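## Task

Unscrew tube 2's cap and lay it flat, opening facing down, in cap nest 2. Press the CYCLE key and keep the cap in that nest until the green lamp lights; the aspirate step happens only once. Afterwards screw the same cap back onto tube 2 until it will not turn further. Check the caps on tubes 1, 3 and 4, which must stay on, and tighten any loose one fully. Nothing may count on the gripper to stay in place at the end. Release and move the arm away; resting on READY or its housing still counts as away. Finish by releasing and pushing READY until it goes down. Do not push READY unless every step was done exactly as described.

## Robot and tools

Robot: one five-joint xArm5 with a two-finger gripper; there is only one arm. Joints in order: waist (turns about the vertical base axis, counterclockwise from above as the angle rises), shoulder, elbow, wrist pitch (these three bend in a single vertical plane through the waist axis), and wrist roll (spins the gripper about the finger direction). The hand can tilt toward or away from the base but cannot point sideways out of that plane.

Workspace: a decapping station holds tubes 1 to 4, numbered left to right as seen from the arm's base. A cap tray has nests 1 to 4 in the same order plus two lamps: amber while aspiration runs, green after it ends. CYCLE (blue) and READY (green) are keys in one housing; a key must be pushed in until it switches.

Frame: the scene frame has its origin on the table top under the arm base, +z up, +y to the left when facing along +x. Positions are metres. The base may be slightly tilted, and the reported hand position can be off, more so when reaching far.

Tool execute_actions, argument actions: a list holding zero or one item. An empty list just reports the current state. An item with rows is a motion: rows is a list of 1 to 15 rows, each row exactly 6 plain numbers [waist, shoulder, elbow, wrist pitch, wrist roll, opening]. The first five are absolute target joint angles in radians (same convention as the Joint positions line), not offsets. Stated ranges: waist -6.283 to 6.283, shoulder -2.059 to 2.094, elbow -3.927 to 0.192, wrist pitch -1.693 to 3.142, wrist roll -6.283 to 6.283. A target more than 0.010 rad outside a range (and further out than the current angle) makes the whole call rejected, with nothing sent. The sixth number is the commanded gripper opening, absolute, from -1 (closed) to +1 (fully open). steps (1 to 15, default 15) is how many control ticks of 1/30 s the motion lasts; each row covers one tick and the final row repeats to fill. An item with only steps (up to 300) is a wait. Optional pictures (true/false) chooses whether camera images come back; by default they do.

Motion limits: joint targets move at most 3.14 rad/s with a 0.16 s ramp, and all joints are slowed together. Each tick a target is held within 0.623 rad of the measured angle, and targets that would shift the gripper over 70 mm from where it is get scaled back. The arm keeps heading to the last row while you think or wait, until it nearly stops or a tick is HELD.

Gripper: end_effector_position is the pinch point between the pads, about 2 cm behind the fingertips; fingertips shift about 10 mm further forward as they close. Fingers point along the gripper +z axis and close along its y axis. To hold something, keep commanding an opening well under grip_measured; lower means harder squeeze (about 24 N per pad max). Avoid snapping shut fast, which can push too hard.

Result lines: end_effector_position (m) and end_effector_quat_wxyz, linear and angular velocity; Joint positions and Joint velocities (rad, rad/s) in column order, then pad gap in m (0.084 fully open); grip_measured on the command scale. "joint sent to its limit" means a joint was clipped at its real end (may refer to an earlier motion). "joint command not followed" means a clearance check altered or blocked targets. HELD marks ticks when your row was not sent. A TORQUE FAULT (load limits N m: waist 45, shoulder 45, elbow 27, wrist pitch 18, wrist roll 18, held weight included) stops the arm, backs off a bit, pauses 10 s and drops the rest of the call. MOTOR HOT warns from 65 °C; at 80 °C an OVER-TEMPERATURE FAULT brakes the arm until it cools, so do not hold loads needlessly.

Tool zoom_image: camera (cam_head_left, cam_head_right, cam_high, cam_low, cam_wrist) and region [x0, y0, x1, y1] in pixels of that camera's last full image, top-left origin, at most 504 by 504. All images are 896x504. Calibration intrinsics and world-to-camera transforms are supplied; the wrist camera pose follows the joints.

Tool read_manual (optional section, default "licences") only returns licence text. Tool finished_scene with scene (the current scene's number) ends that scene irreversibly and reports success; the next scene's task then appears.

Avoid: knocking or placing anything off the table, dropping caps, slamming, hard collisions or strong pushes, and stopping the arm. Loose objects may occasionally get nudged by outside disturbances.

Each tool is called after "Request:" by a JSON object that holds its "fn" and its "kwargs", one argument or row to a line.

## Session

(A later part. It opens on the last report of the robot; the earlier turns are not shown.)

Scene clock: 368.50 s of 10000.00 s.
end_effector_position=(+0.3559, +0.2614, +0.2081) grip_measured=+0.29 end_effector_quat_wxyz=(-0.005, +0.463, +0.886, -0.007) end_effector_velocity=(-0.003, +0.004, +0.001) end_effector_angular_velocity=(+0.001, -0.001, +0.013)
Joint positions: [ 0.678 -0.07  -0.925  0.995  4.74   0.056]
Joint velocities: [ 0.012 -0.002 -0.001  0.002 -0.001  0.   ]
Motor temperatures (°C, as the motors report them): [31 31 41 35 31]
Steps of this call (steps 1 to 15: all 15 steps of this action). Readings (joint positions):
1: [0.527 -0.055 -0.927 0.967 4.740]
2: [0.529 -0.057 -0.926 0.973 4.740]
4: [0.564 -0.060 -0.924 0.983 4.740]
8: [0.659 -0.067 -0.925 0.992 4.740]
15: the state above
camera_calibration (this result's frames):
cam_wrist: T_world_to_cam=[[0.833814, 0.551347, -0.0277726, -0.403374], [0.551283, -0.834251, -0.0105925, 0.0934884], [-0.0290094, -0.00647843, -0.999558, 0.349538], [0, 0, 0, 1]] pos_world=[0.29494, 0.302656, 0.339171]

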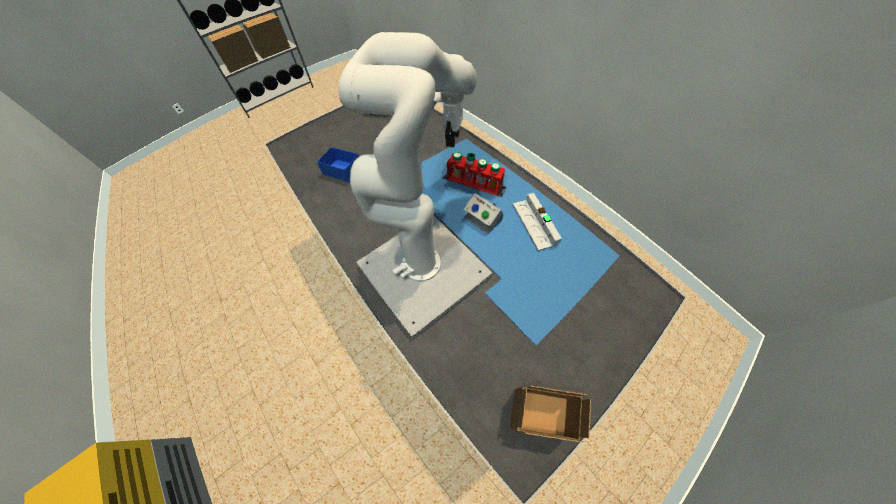

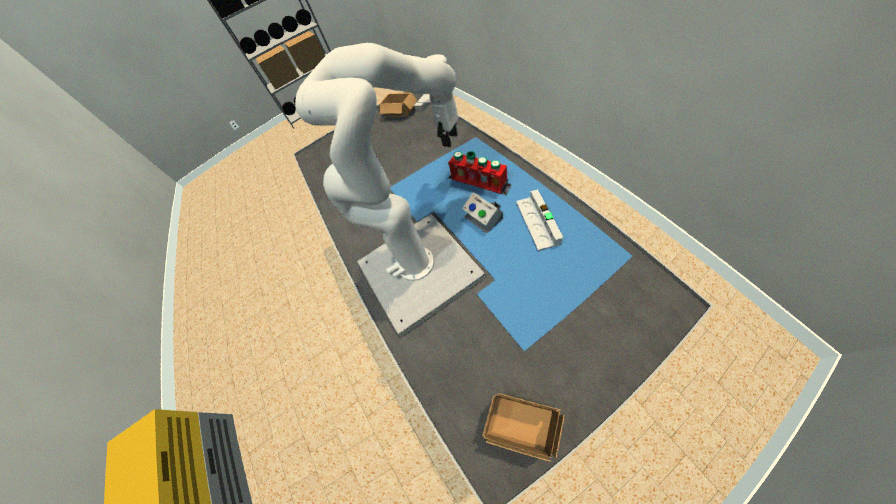

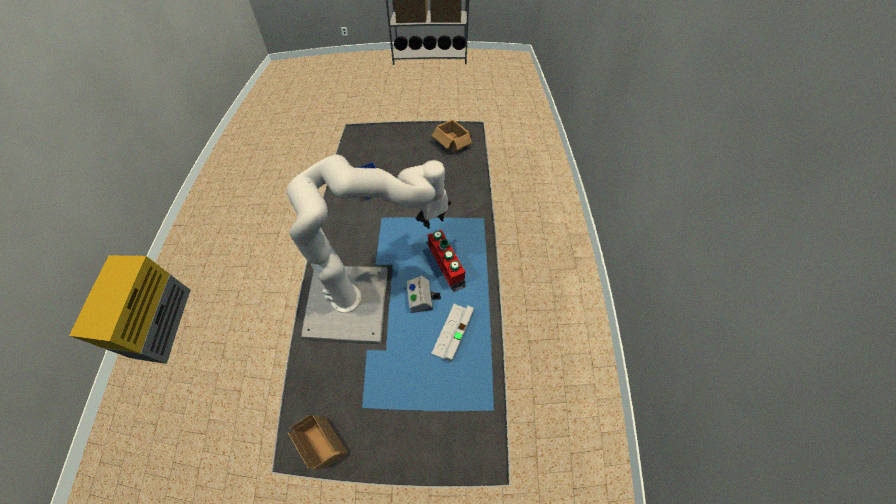

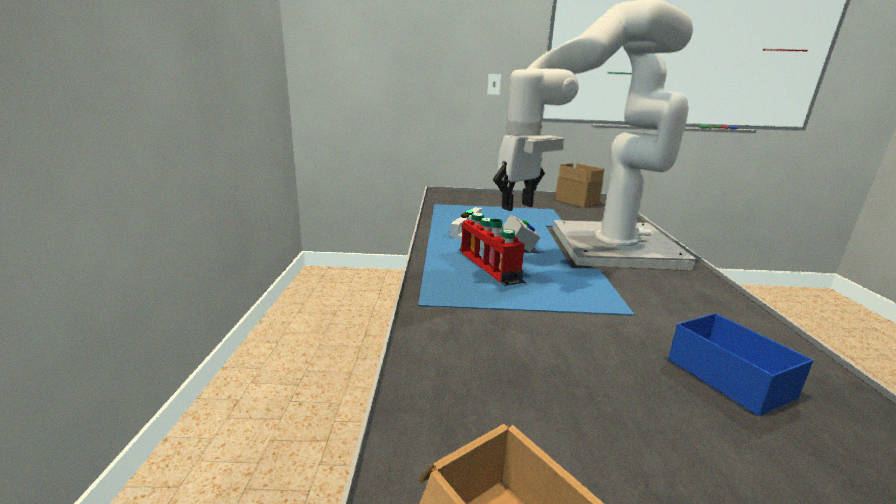

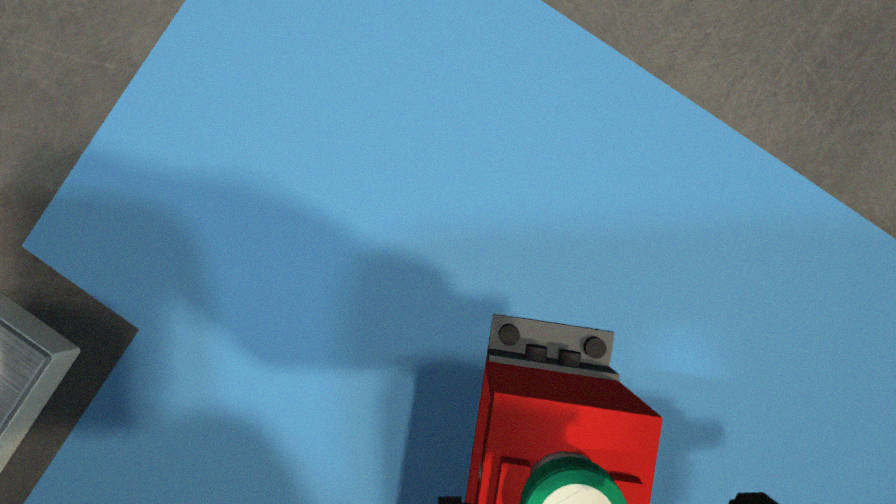

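Request:
{"fn": "execute_actions", "kwargs": {
  "actions": [
    {"rows":[[0.527,-0.06,-0.925,0.985,4.74,0.3]],"steps":12}
  ],
  "pictures": false
}}

Request:
{"fn": "execute_actions", "kwargs": {
  "actions": [
    {"rows":[[0.527,0.068,-0.869,0.802,4.74,0.3]],"steps":15}
  ],
  "pictures": false
}}

Request:
{"fn": "execute_actions", "kwargs": {
  "actions": [
    {"rows":[[0.527,0.068,-0.869,0.802,4.74,0.1],[0.527,0.068,-0.869,0.802,4.74,0],[0.527,0.068,-0.869,0.802,4.74,-0.15],[0.527,0.068,-0.869,0.802,4.74,-0.3],[0.527,0.068,-0.869,0.802,4.74,-0.5],[0.527,0.068,-0.869,0.802,4.74,-0.7],[0.527,0.068,-0.869,0.802,4.74,-0.7],[0.527,0.068,-0.869,0.802,4.74,-0.7],[0.527,-0.08,-0.925,1.005,4.74,-0.7]],"steps":15}
  ],
  "pictures": false
}}

Request:
{"fn": "execute_actions", "kwargs": {
  "actions": [
    {"rows":[[0.527,-0.08,-0.925,1.005,4.74,-0.7],[0.527,-0.08,-0.925,1.005,4.74,-0.7],[0.527,-0.08,-0.925,1.005,4.74,-0.7],[1.0,-0.1,-0.95,1.05,3.18,-0.7]],"steps":15}
  ],
  "pictures": false
}}

Request:
{"fn": "execute_actions", "kwargs": {
  "actions": [
    {"rows":[[1.0,0.2,-1.5,1.9,3.18,-0.7]],"steps":15}
  ]
}}

Scene clock: 409.60 s of 10000.00 s.
end_effector_position=(+0.3916, +0.2076, +0.2047) grip_measured=+0.29 end_effector_quat_wxyz=(-0.004, +0.527, +0.850, -0.007) end_effector_velocity=(+0.009, -0.013, +0.001) end_effector_angular_velocity=(+0.002, -0.006, -0.035)
Joint positions: [ 0.531 -0.06  -0.925  0.985  4.74   0.056]
Joint velocities: [-0.035  0.    -0.002 -0.005 -0.     0.   ]
Motor temperatures (°C, as the motors report them): [31 31 38 34 31]
Steps of this call (steps 1 to 15: the robot went on to your last target; steps 16 to 1221: nothing new was sent; steps 1222 to 1233: all 12 steps of this action). Readings (joint positions):
1222: [0.680 -0.070 -0.925 0.995 4.740]
1223: [0.678 -0.070 -0.925 0.995 4.740]
1225: [0.643 -0.068 -0.925 0.992 4.740]
1229: [0.548 -0.061 -0.925 0.987 4.740]
1233: the state above

Scene clock: 410.10 s of 10000.00 s.
end_effector_position=(+0.3990, +0.2096, +0.1409) grip_measured=+0.29 end_effector_quat_wxyz=(-0.004, +0.529, +0.849, -0.006) end_effector_velocity=(+0.000, -0.000, -0.007) end_effector_angular_velocity=(+0.001, -0.001, +0.001)
Joint positions: [ 0.527  0.066 -0.871  0.804  4.74   0.056]
Joint velocities: [-0.001  0.012  0.008 -0.022 -0.002 -0.   ]
Motor temperatures (°C, as the motors report them): [31 31 38 34 31]
Steps of this call (steps 1 to 15: all 15 steps of this action). Readings (joint positions):
1: [0.530 -0.060 -0.925 0.985 4.740]
2: [0.530 -0.059 -0.924 0.981 4.740]
4: [0.529 -0.034 -0.916 0.940 4.740]
8: [0.528 0.050 -0.874 0.836 4.740]
15: the state above

Scene clock: 410.60 s of 10000.00 s.
end_effector_position=(+0.3978, +0.2088, +0.1936) grip_measured=-0.25 end_effector_quat_wxyz=(-0.001, +0.529, +0.849, -0.000) end_effector_velocity=(+0.009, +0.006, +0.371) end_effector_angular_velocity=(+0.117, -0.223, +0.003)
Joint positions: [ 0.527 -0.036 -0.915  0.936  4.74   0.033]
Joint velocities: [ 0.002 -0.675 -0.319  0.742 -0.     0.   ]
Motor temperatures (°C, as the motors report them): [31 31 38 34 31]
Steps of this call (steps 1 to 15: all 15 steps of this action). Readings (joint positions):
1: [0.527 0.066 -0.870 0.803 4.740]
2: [0.527 0.067 -0.870 0.803 4.740]
4: [0.527 0.067 -0.869 0.803 4.740]
8: [0.527 0.068 -0.864 0.808 4.740]
15: the state above

Scene clock: 411.10 s of 10000.00 s.
end_effector_position=(+0.3289, +0.2932, +0.2192) grip_measured=-0.25 end_effector_quat_wxyz=(-0.006, +0.238, +0.971, -0.004) end_effector_velocity=(-0.217, +0.238, +0.029) end_effector_angular_velocity=(+0.028, +0.018, +2.313)
Joint positions: [ 0.773 -0.088 -0.937  1.024  4.352  0.033]
Joint velocities: [ 0.736 -0.04  -0.04   0.085 -1.577  0.   ]
Motor temperatures (°C, as the motors report them): [31 31 38 34 31]
Steps of this call (steps 1 to 15: all 15 steps of this action). Readings (joint positions):
1: [0.527 -0.055 -0.923 0.957 4.740]
2: [0.527 -0.066 -0.927 0.972 4.740]
4: [0.527 -0.075 -0.926 0.990 4.740]
8: [0.586 -0.078 -0.927 1.003 4.657]
15: the state above

Scene clock: 411.60 s of 10000.00 s.
end_effector_position=(+0.2339, +0.3225, +0.2865) grip_measured=-0.25 end_effector_quat_wxyz=(-0.227, -0.363, +0.893, -0.139) end_effector_velocity=(-0.132, -0.113, +0.104) end_effector_angular_velocity=(-0.245, +1.195, +1.498)
Joint positions: [ 0.991  0.184 -1.467  1.807  3.32   0.033]
Joint velocities: [ 0.108  0.213 -0.41   1.104 -1.611 -0.   ]
Motor temperatures (°C, as the motors report them): [31 31 38 33 31]
Steps of this call (steps 1 to 15: all 15 steps of this action). Readings (joint positions):
1: [0.798 -0.089 -0.939 1.026 4.297]
2: [0.821 -0.089 -0.942 1.031 4.240]
4: [0.860 -0.074 -0.972 1.070 4.134]
8: [0.922 0.040 -1.191 1.325 3.875]
15: the state above
camera_calibration (this result's frames):
cam_wrist: T_world_to_cam=[[-0.700051, 0.706351, -0.104869, -0.00223706], [0.647231, 0.56558, -0.511088, -0.117945], [-0.301696, -0.425663, -0.853107, 0.581765], [0, 0, 0, 1]] pos_world=[0.250287, 0.315923, 0.435793]

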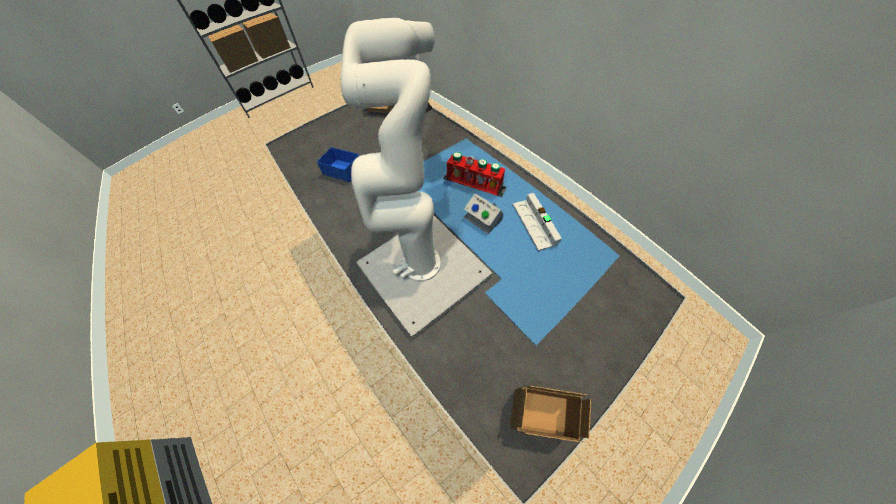

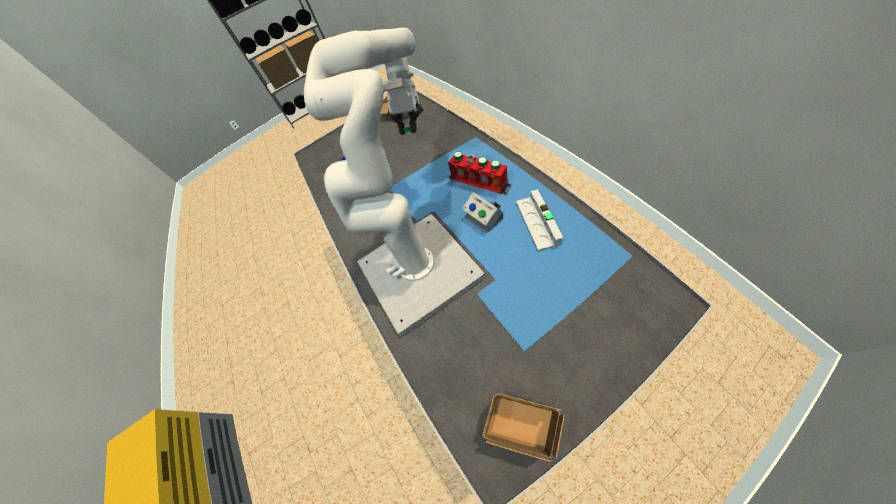

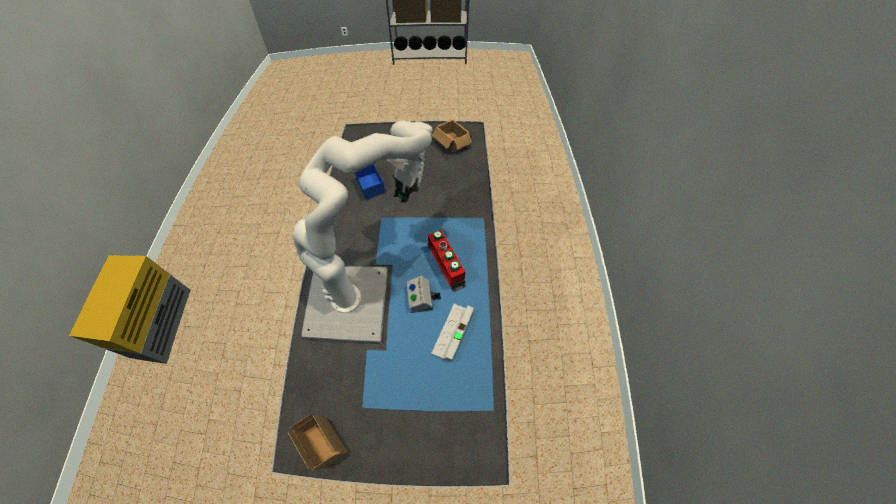

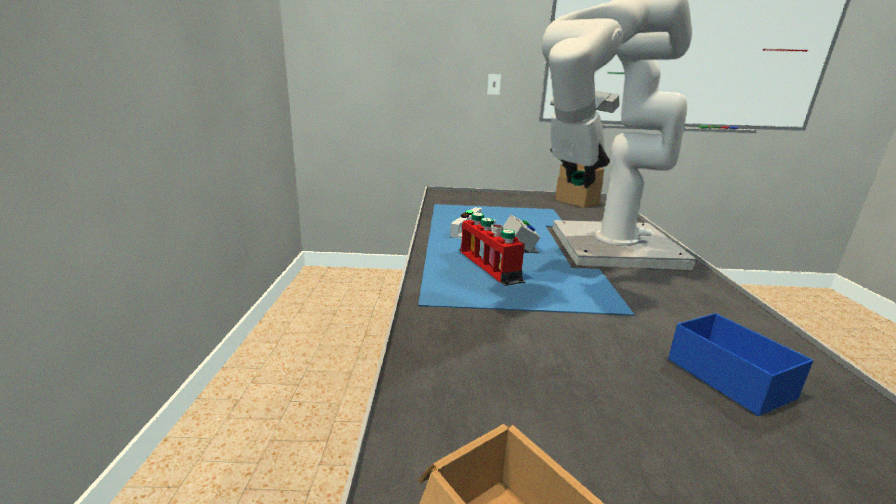

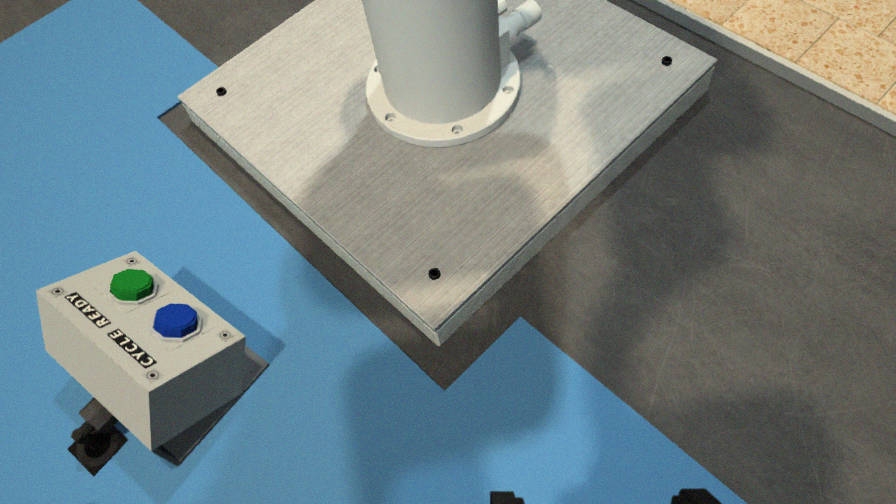

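Request:
{"fn": "zoom_image", "kwargs": {
  "camera": "cam_low",
  "region": [540,130,620,200]
}}

Request:
{"fn": "zoom_image", "kwargs": {
  "camera": "cam_head_right",
  "region": [370,90,440,150]
}}

Region (540, 130, 620, 200) of cam_low's 896x504 image, scaled by 6.300, with more detail than that image has; it fills the top 441 rows of this view, and the rest is white.

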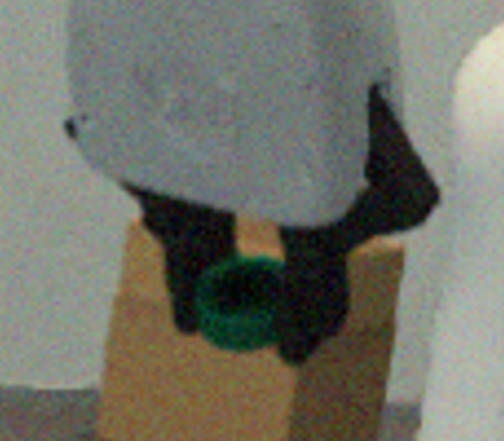

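Region (370, 90, 440, 150) of cam_head_right's 896x504 image, scaled by 7.200, with more detail than that image has; it fills the top 432 rows of this view, and the rest is white.

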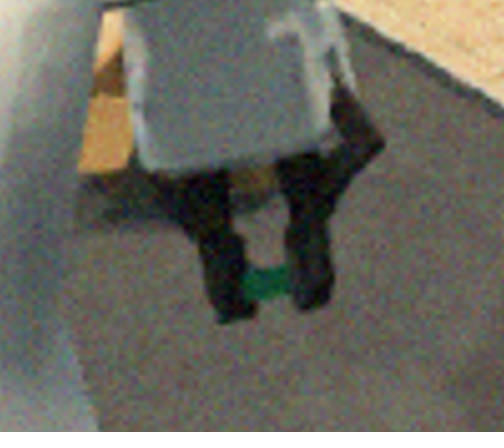

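Request:
{"fn": "execute_actions", "kwargs": {
  "actions": [
    {"rows":[[0.95,0.9,-1.85,2.55,3.14,-0.7]],"steps":15}
  ],
  "pictures": false
}}

Request:
{"fn": "execute_actions", "kwargs": {
  "actions": [
    {"rows":[[0.95,1.12,-1.79,2.32,3.14,-0.7]],"steps":15}
  ]
}}

Scene clock: 417.90 s of 10000.00 s.
end_effector_position=(+0.2034, +0.2591, +0.2263) grip_measured=-0.25 end_effector_quat_wxyz=(+0.631, +0.315, -0.639, +0.306) end_effector_velocity=(-0.007, -0.030, -0.040) end_effector_angular_velocity=(-0.677, +0.569, -0.033)
Joint positions: [ 0.953  0.858 -1.822  2.505  3.143  0.033]
Joint velocities: [-0.039  0.615 -0.288  0.556 -0.034  0.   ]
Motor temperatures (°C, as the motors report them): [31 31 38 33 31]
Steps of this call (steps 1 to 30: the robot went on to your last target; steps 31 to 174: nothing new was sent; steps 175 to 189: all 15 steps of this action). Readings (joint positions):
175: [1.000 0.200 -1.500 1.900 3.180]
176: [1.000 0.203 -1.502 1.904 3.180]
178: [0.997 0.240 -1.530 1.947 3.177]
182: [0.977 0.490 -1.659 2.186 3.162]
189: the state above

Scene clock: 418.40 s of 10000.00 s.
end_effector_position=(+0.1843, +0.2347, +0.1012) grip_measured=-0.25 end_effector_quat_wxyz=(+0.666, +0.298, -0.604, +0.321) end_effector_velocity=(-0.009, -0.011, -0.060) end_effector_angular_velocity=(+0.010, -0.008, -0.001)
Joint positions: [ 0.95   1.111 -1.79   2.33   3.14   0.033]
Joint velocities: [-0.001  0.105 -0.001 -0.115  0.     0.   ]
Motor temperatures (°C, as the motors report them): [31 31 38 33 31]
Steps of this call (steps 1 to 15: all 15 steps of this action). Readings (joint positions):
1: [0.952 0.874 -1.830 2.520 3.142]
2: [0.951 0.884 -1.836 2.527 3.141]
4: [0.951 0.911 -1.838 2.503 3.141]
8: [0.951 1.006 -1.812 2.420 3.141]
15: the state above
camera_calibration (this result's frames):
cam_wrist: T_world_to_cam=[[-0.795689, 0.605563, -0.0131322, 0.0376013], [-0.0517425, -0.0895575, -0.994637, 0.200656], [-0.603491, -0.790742, 0.102593, 0.415905], [0, 0, 0, 1]] pos_world=[0.291296, 0.324074, 0.157404]

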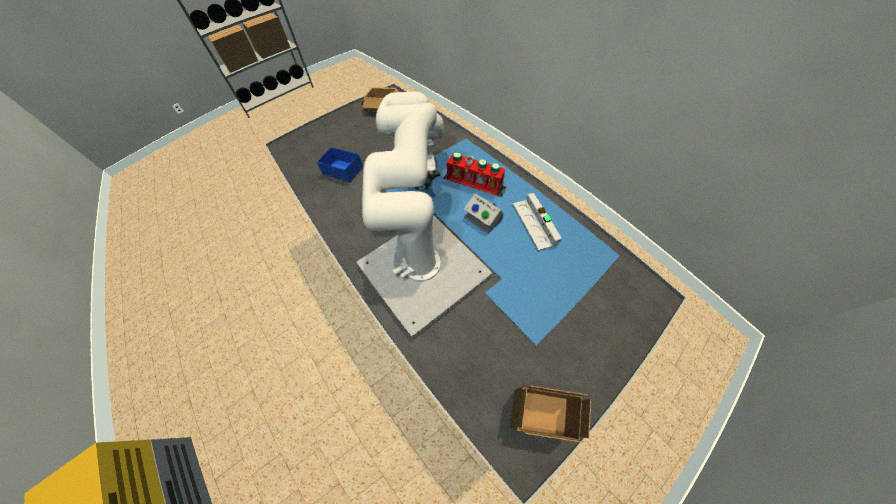

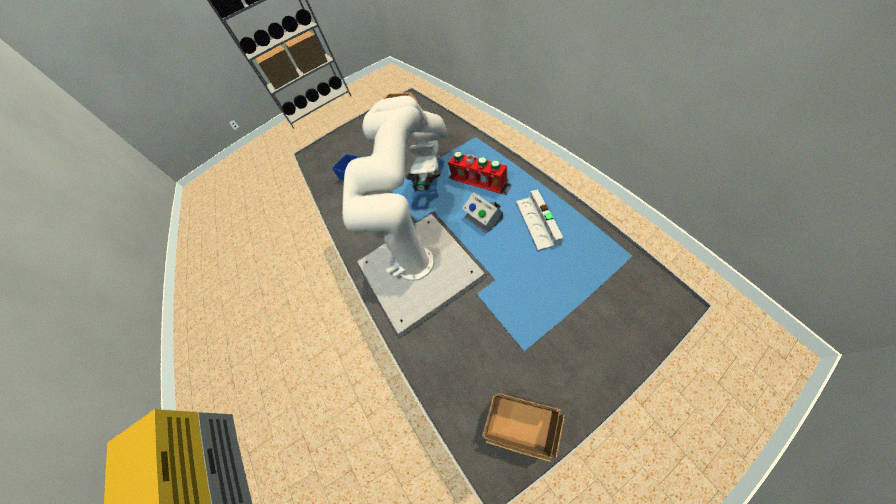

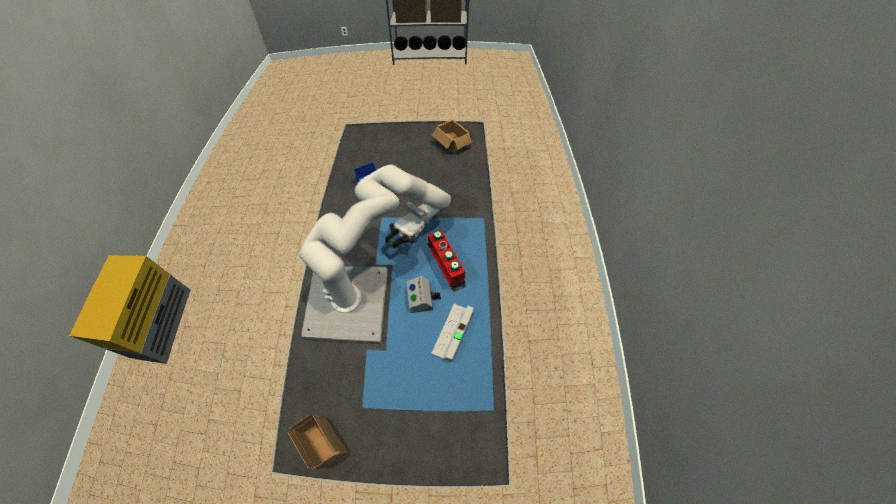

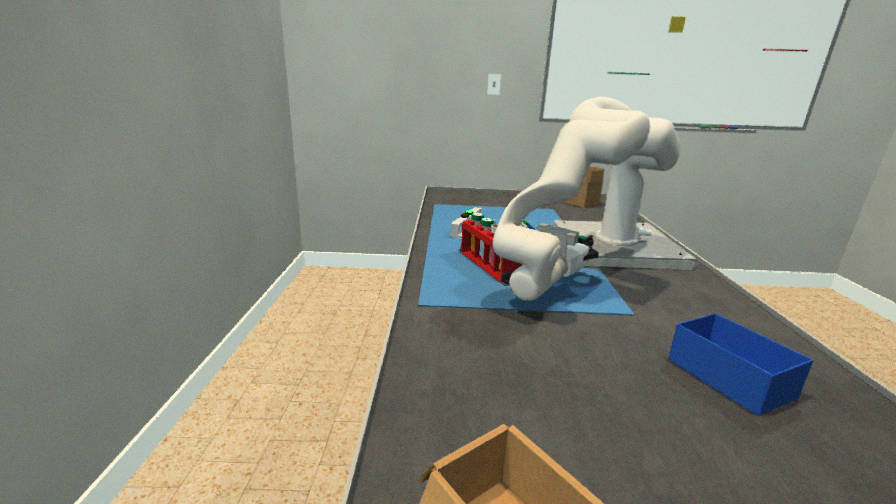

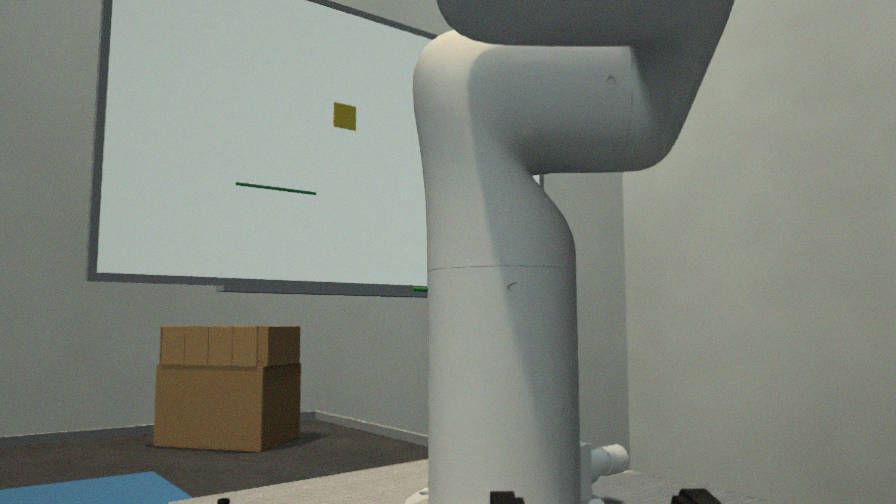

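Request:
{"fn": "execute_actions", "kwargs": {
  "actions": [
    {"rows":[[0.95,1.19,-1.775,2.26,3.14,-0.7]],"steps":15}
  ]
}}

Request:
{"fn": "zoom_image", "kwargs": {
  "camera": "cam_head_right",
  "region": [380,140,470,220]
}}

Scene clock: 422.03 s of 10000.00 s.
end_effector_position=(+0.1758, +0.2243, +0.0657) grip_measured=-0.25 end_effector_quat_wxyz=(+0.668, +0.297, -0.602, +0.322) end_effector_velocity=(-0.001, -0.002, -0.003) end_effector_angular_velocity=(+0.011, -0.008, -0.000)
Joint positions: [ 0.95   1.174 -1.779  2.262  3.14   0.033]
Joint velocities: [ 0.    -0.008  0.017 -0.022 -0.    -0.   ]
Motor temperatures (°C, as the motors report them): [31 31 38 33 31]
Steps of this call (steps 1 to 15: the robot went on to your last target; steps 16 to 94: nothing new was sent; steps 95 to 109: all 15 steps of this action). Readings (joint positions):
95: [0.950 1.120 -1.790 2.320 3.140]
96: [0.950 1.122 -1.790 2.317 3.140]
98: [0.950 1.143 -1.788 2.296 3.140]
102: [0.950 1.174 -1.782 2.269 3.140]
109: the state above
camera_calibration (this result's frames):
cam_wrist: T_world_to_cam=[[-0.79572, 0.605526, -0.0129901, 0.036732], [-0.0557607, -0.0945978, -0.993953, 0.165757], [-0.603093, -0.790183, 0.109038, 0.405589], [0, 0, 0, 1]] pos_world=[0.283079, 0.313927, 0.121007]

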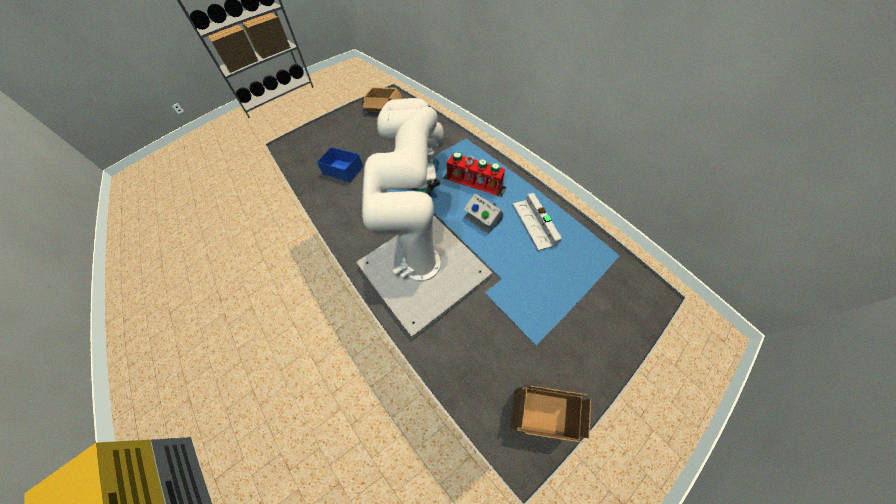

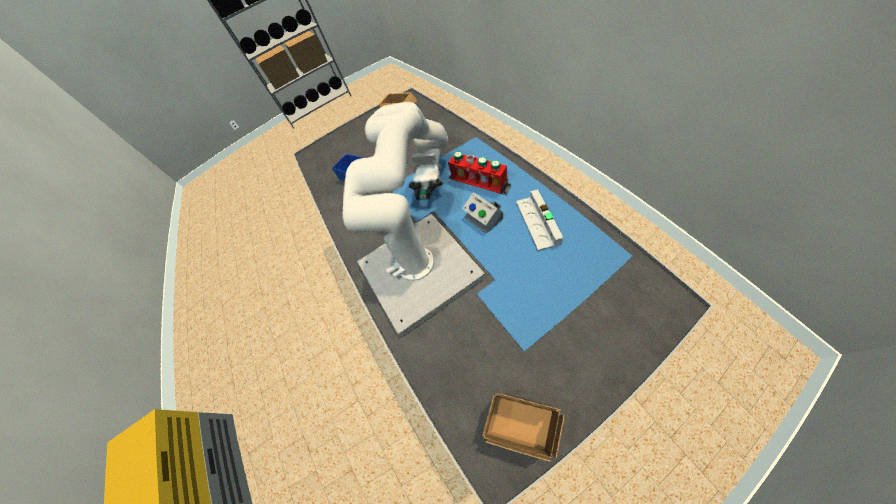

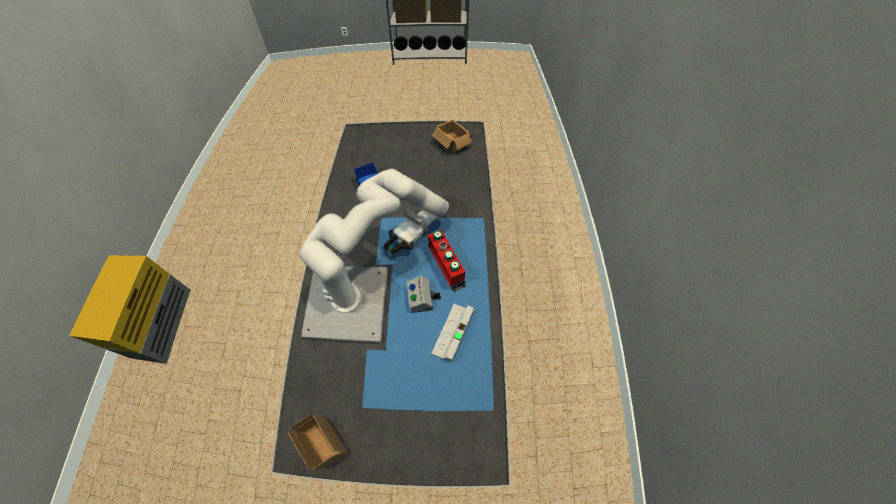

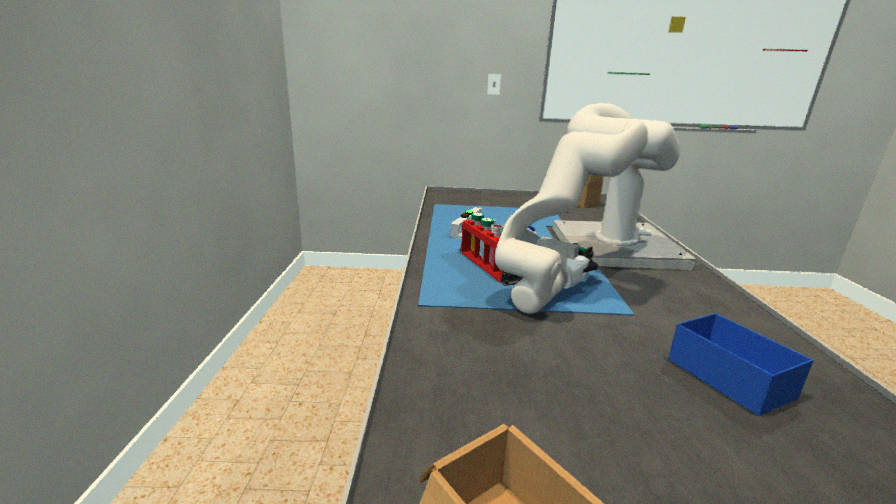

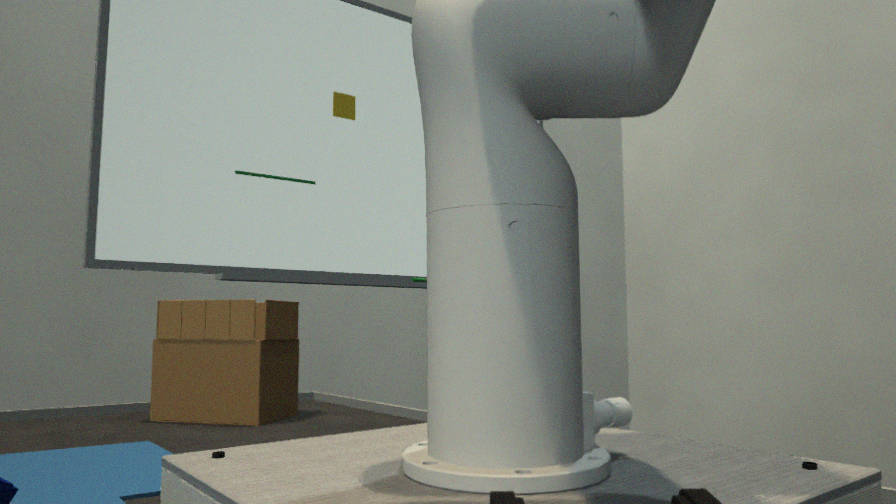

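Region (380, 140, 470, 220) of cam_head_right's 896x504 image, scaled by 5.600, with more detail than that image has.

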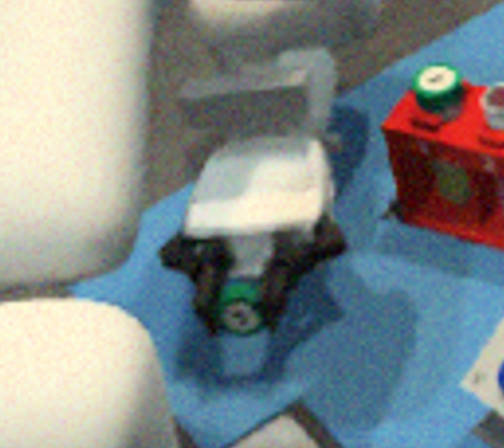

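Request:
{"fn": "execute_actions", "kwargs": {
  "actions": [
    {"rows":[[0.95,1.165,-1.78,2.33,3.14,-0.7],[0.95,1.165,-1.78,2.33,3.14,-0.7],[0.95,1.165,-1.78,2.33,3.14,-0.7],[0.95,1.165,-1.78,2.33,3.14,-0.7],[0.95,1.165,-1.78,2.33,3.14,-0.7],[0.95,1.165,-1.78,2.33,3.14,-0.7],[0.95,1.165,-1.78,2.33,3.14,-0.4],[0.95,1.165,-1.78,2.33,3.14,-0.2],[0.95,1.165,-1.78,2.33,3.14,0.1],[0.95,1.165,-1.78,2.33,3.14,0.4]],"steps":15}
  ],
  "pictures": false
}}

Request:
{"fn": "execute_actions", "kwargs": {
  "actions": [
    {"rows":[[0.95,0.8,-1.8,2.5,3.14,0.4]],"steps":15}
  ]
}}

Scene clock: 425.93 s of 10000.00 s.
end_effector_position=(+0.1747, +0.2226, +0.0848) grip_measured=+0.37 end_effector_quat_wxyz=(+0.687, +0.286, -0.580, +0.331) end_effector_velocity=(+0.001, +0.001, +0.003) end_effector_angular_velocity=(-0.003, +0.003, -0.000)
Joint positions: [ 0.95   1.168 -1.777  2.33   3.14   0.06 ]
Joint velocities: [-0.    -0.    -0.005  0.01  -0.     0.016]
Motor temperatures (°C, as the motors report them): [31 31 37 33 31]
Steps of this call (steps 1 to 15: the robot went on to your last target; steps 16 to 102: nothing new was sent; steps 103 to 117: all 15 steps of this action). Readings (joint positions):
103: [0.950 1.172 -1.776 2.260 3.140]
104: [0.950 1.172 -1.776 2.263 3.140]
106: [0.950 1.170 -1.776 2.285 3.140]
110: [0.950 1.168 -1.775 2.320 3.140]
117: the state above

Scene clock: 426.43 s of 10000.00 s.
end_effector_position=(+0.2028, +0.2569, +0.2224) grip_measured=+0.39 end_effector_quat_wxyz=(+0.627, +0.317, -0.644, +0.302) end_effector_velocity=(+0.027, +0.033, +0.258) end_effector_angular_velocity=(+0.326, -0.255, -0.000)
Joint positions: [ 0.95   0.845 -1.798  2.479  3.14   0.061]
Joint velocities: [ 0.003 -0.588 -0.076  0.25  -0.001  0.   ]
Motor temperatures (°C, as the motors report them): [31 31 37 33 31]
Steps of this call (steps 1 to 15: all 15 steps of this action). Readings (joint positions):
1: [0.950 1.168 -1.777 2.330 3.140]
2: [0.950 1.165 -1.776 2.332 3.140]
4: [0.950 1.136 -1.771 2.349 3.140]
8: [0.950 1.019 -1.786 2.400 3.140]
15: the state above
camera_calibration (this result's frames):
cam_wrist: T_world_to_cam=[[-0.79395, 0.607807, -0.0146138, 0.0399028], [0.0250614, 0.00870151, -0.999648, 0.284383], [-0.607466, -0.794037, -0.0221411, 0.461619], [0, 0, 0, 1]] pos_world=[0.304971, 0.339815, 0.295087]

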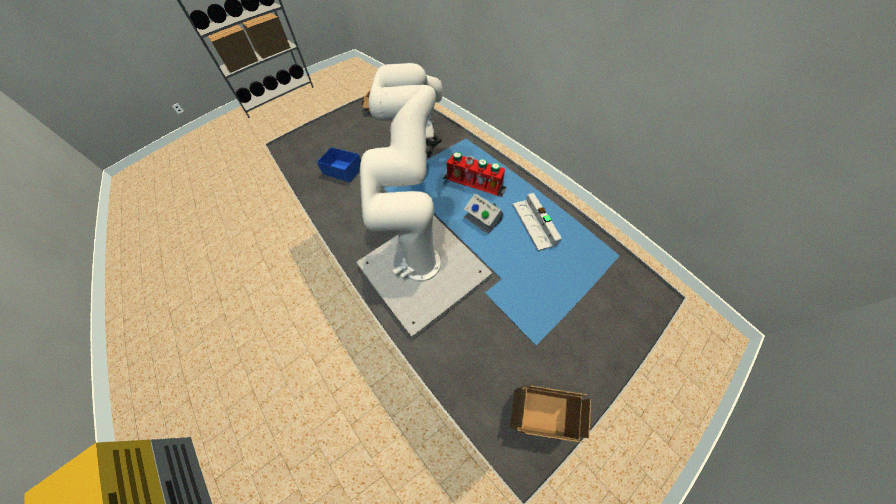

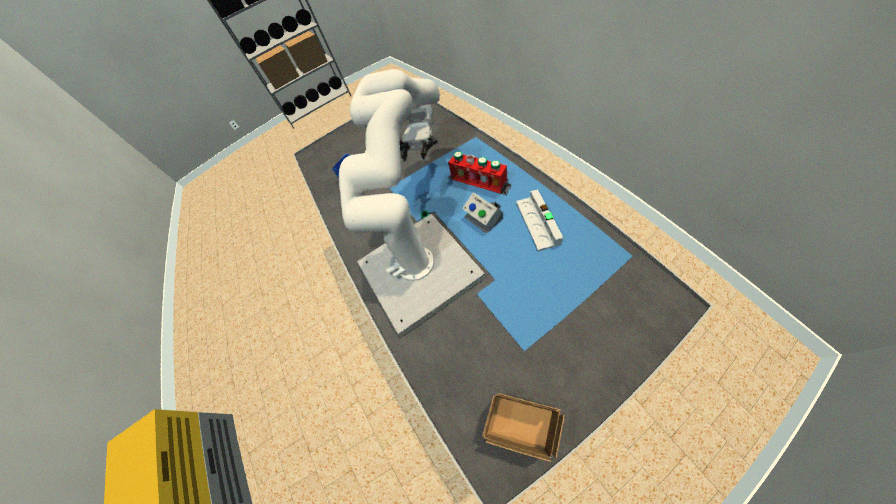

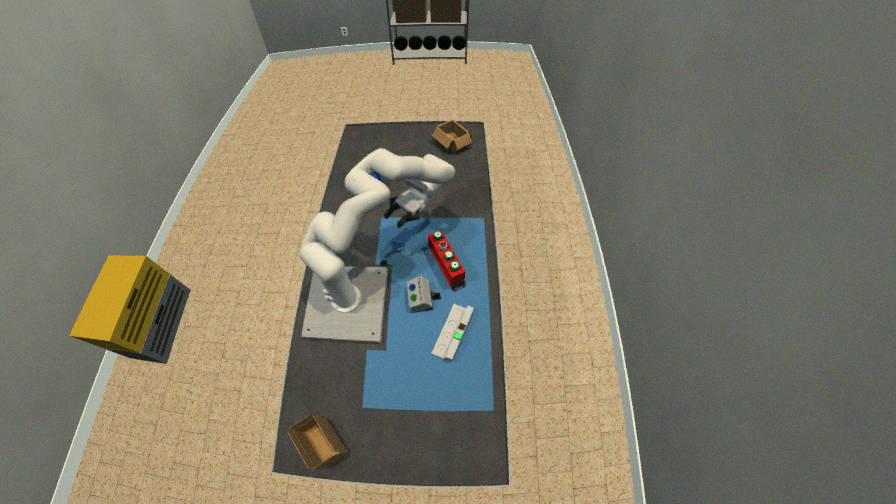

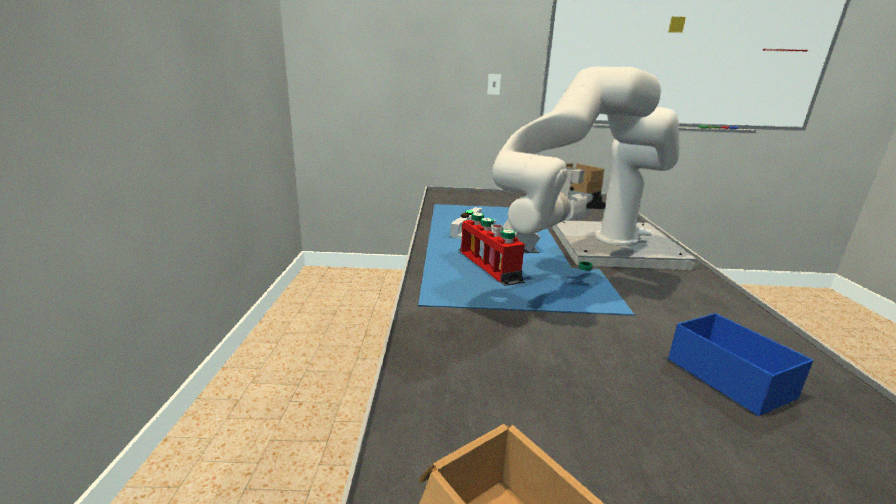

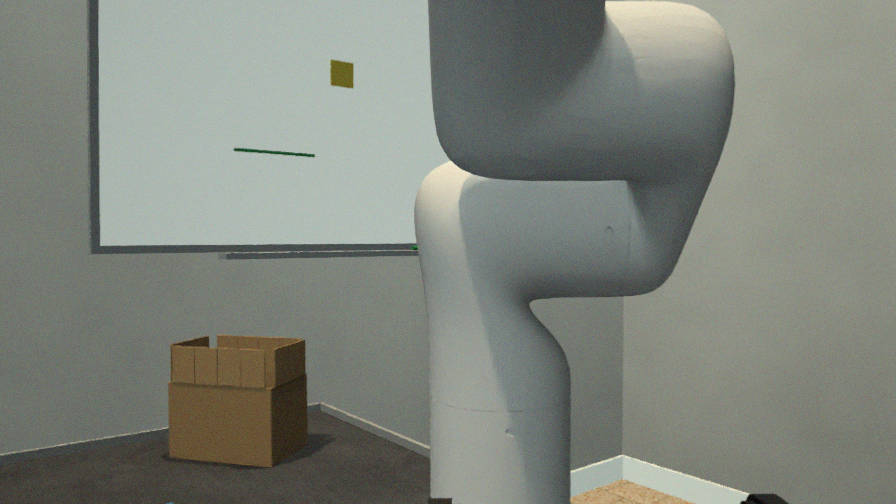

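Request:
{"fn": "zoom_image", "kwargs": {
  "camera": "cam_high",
  "region": [355,235,425,295]
}}

Request:
{"fn": "zoom_image", "kwargs": {
  "camera": "cam_low",
  "region": [550,235,630,295]
}}

Region (355, 235, 425, 295) of cam_high's 896x504 image, scaled by 7.200, with more detail than that image has; it fills the top 432 rows of this view, and the rest is white.

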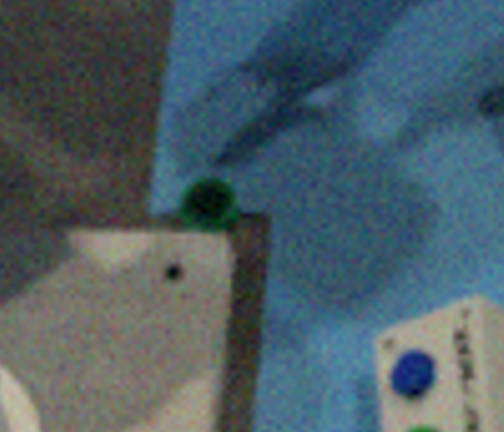

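Region (550, 235, 630, 295) of cam_low's 896x504 image, scaled by 6.300, with more detail than that image has; it fills the top 378 rows of this view, and the rest is white.

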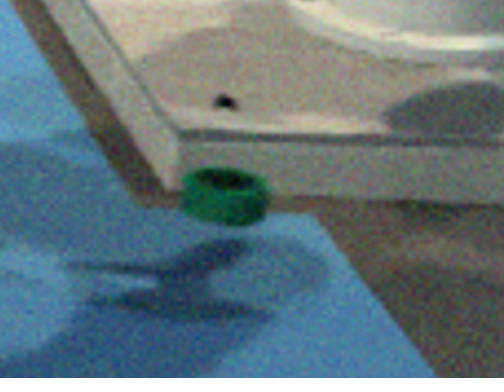

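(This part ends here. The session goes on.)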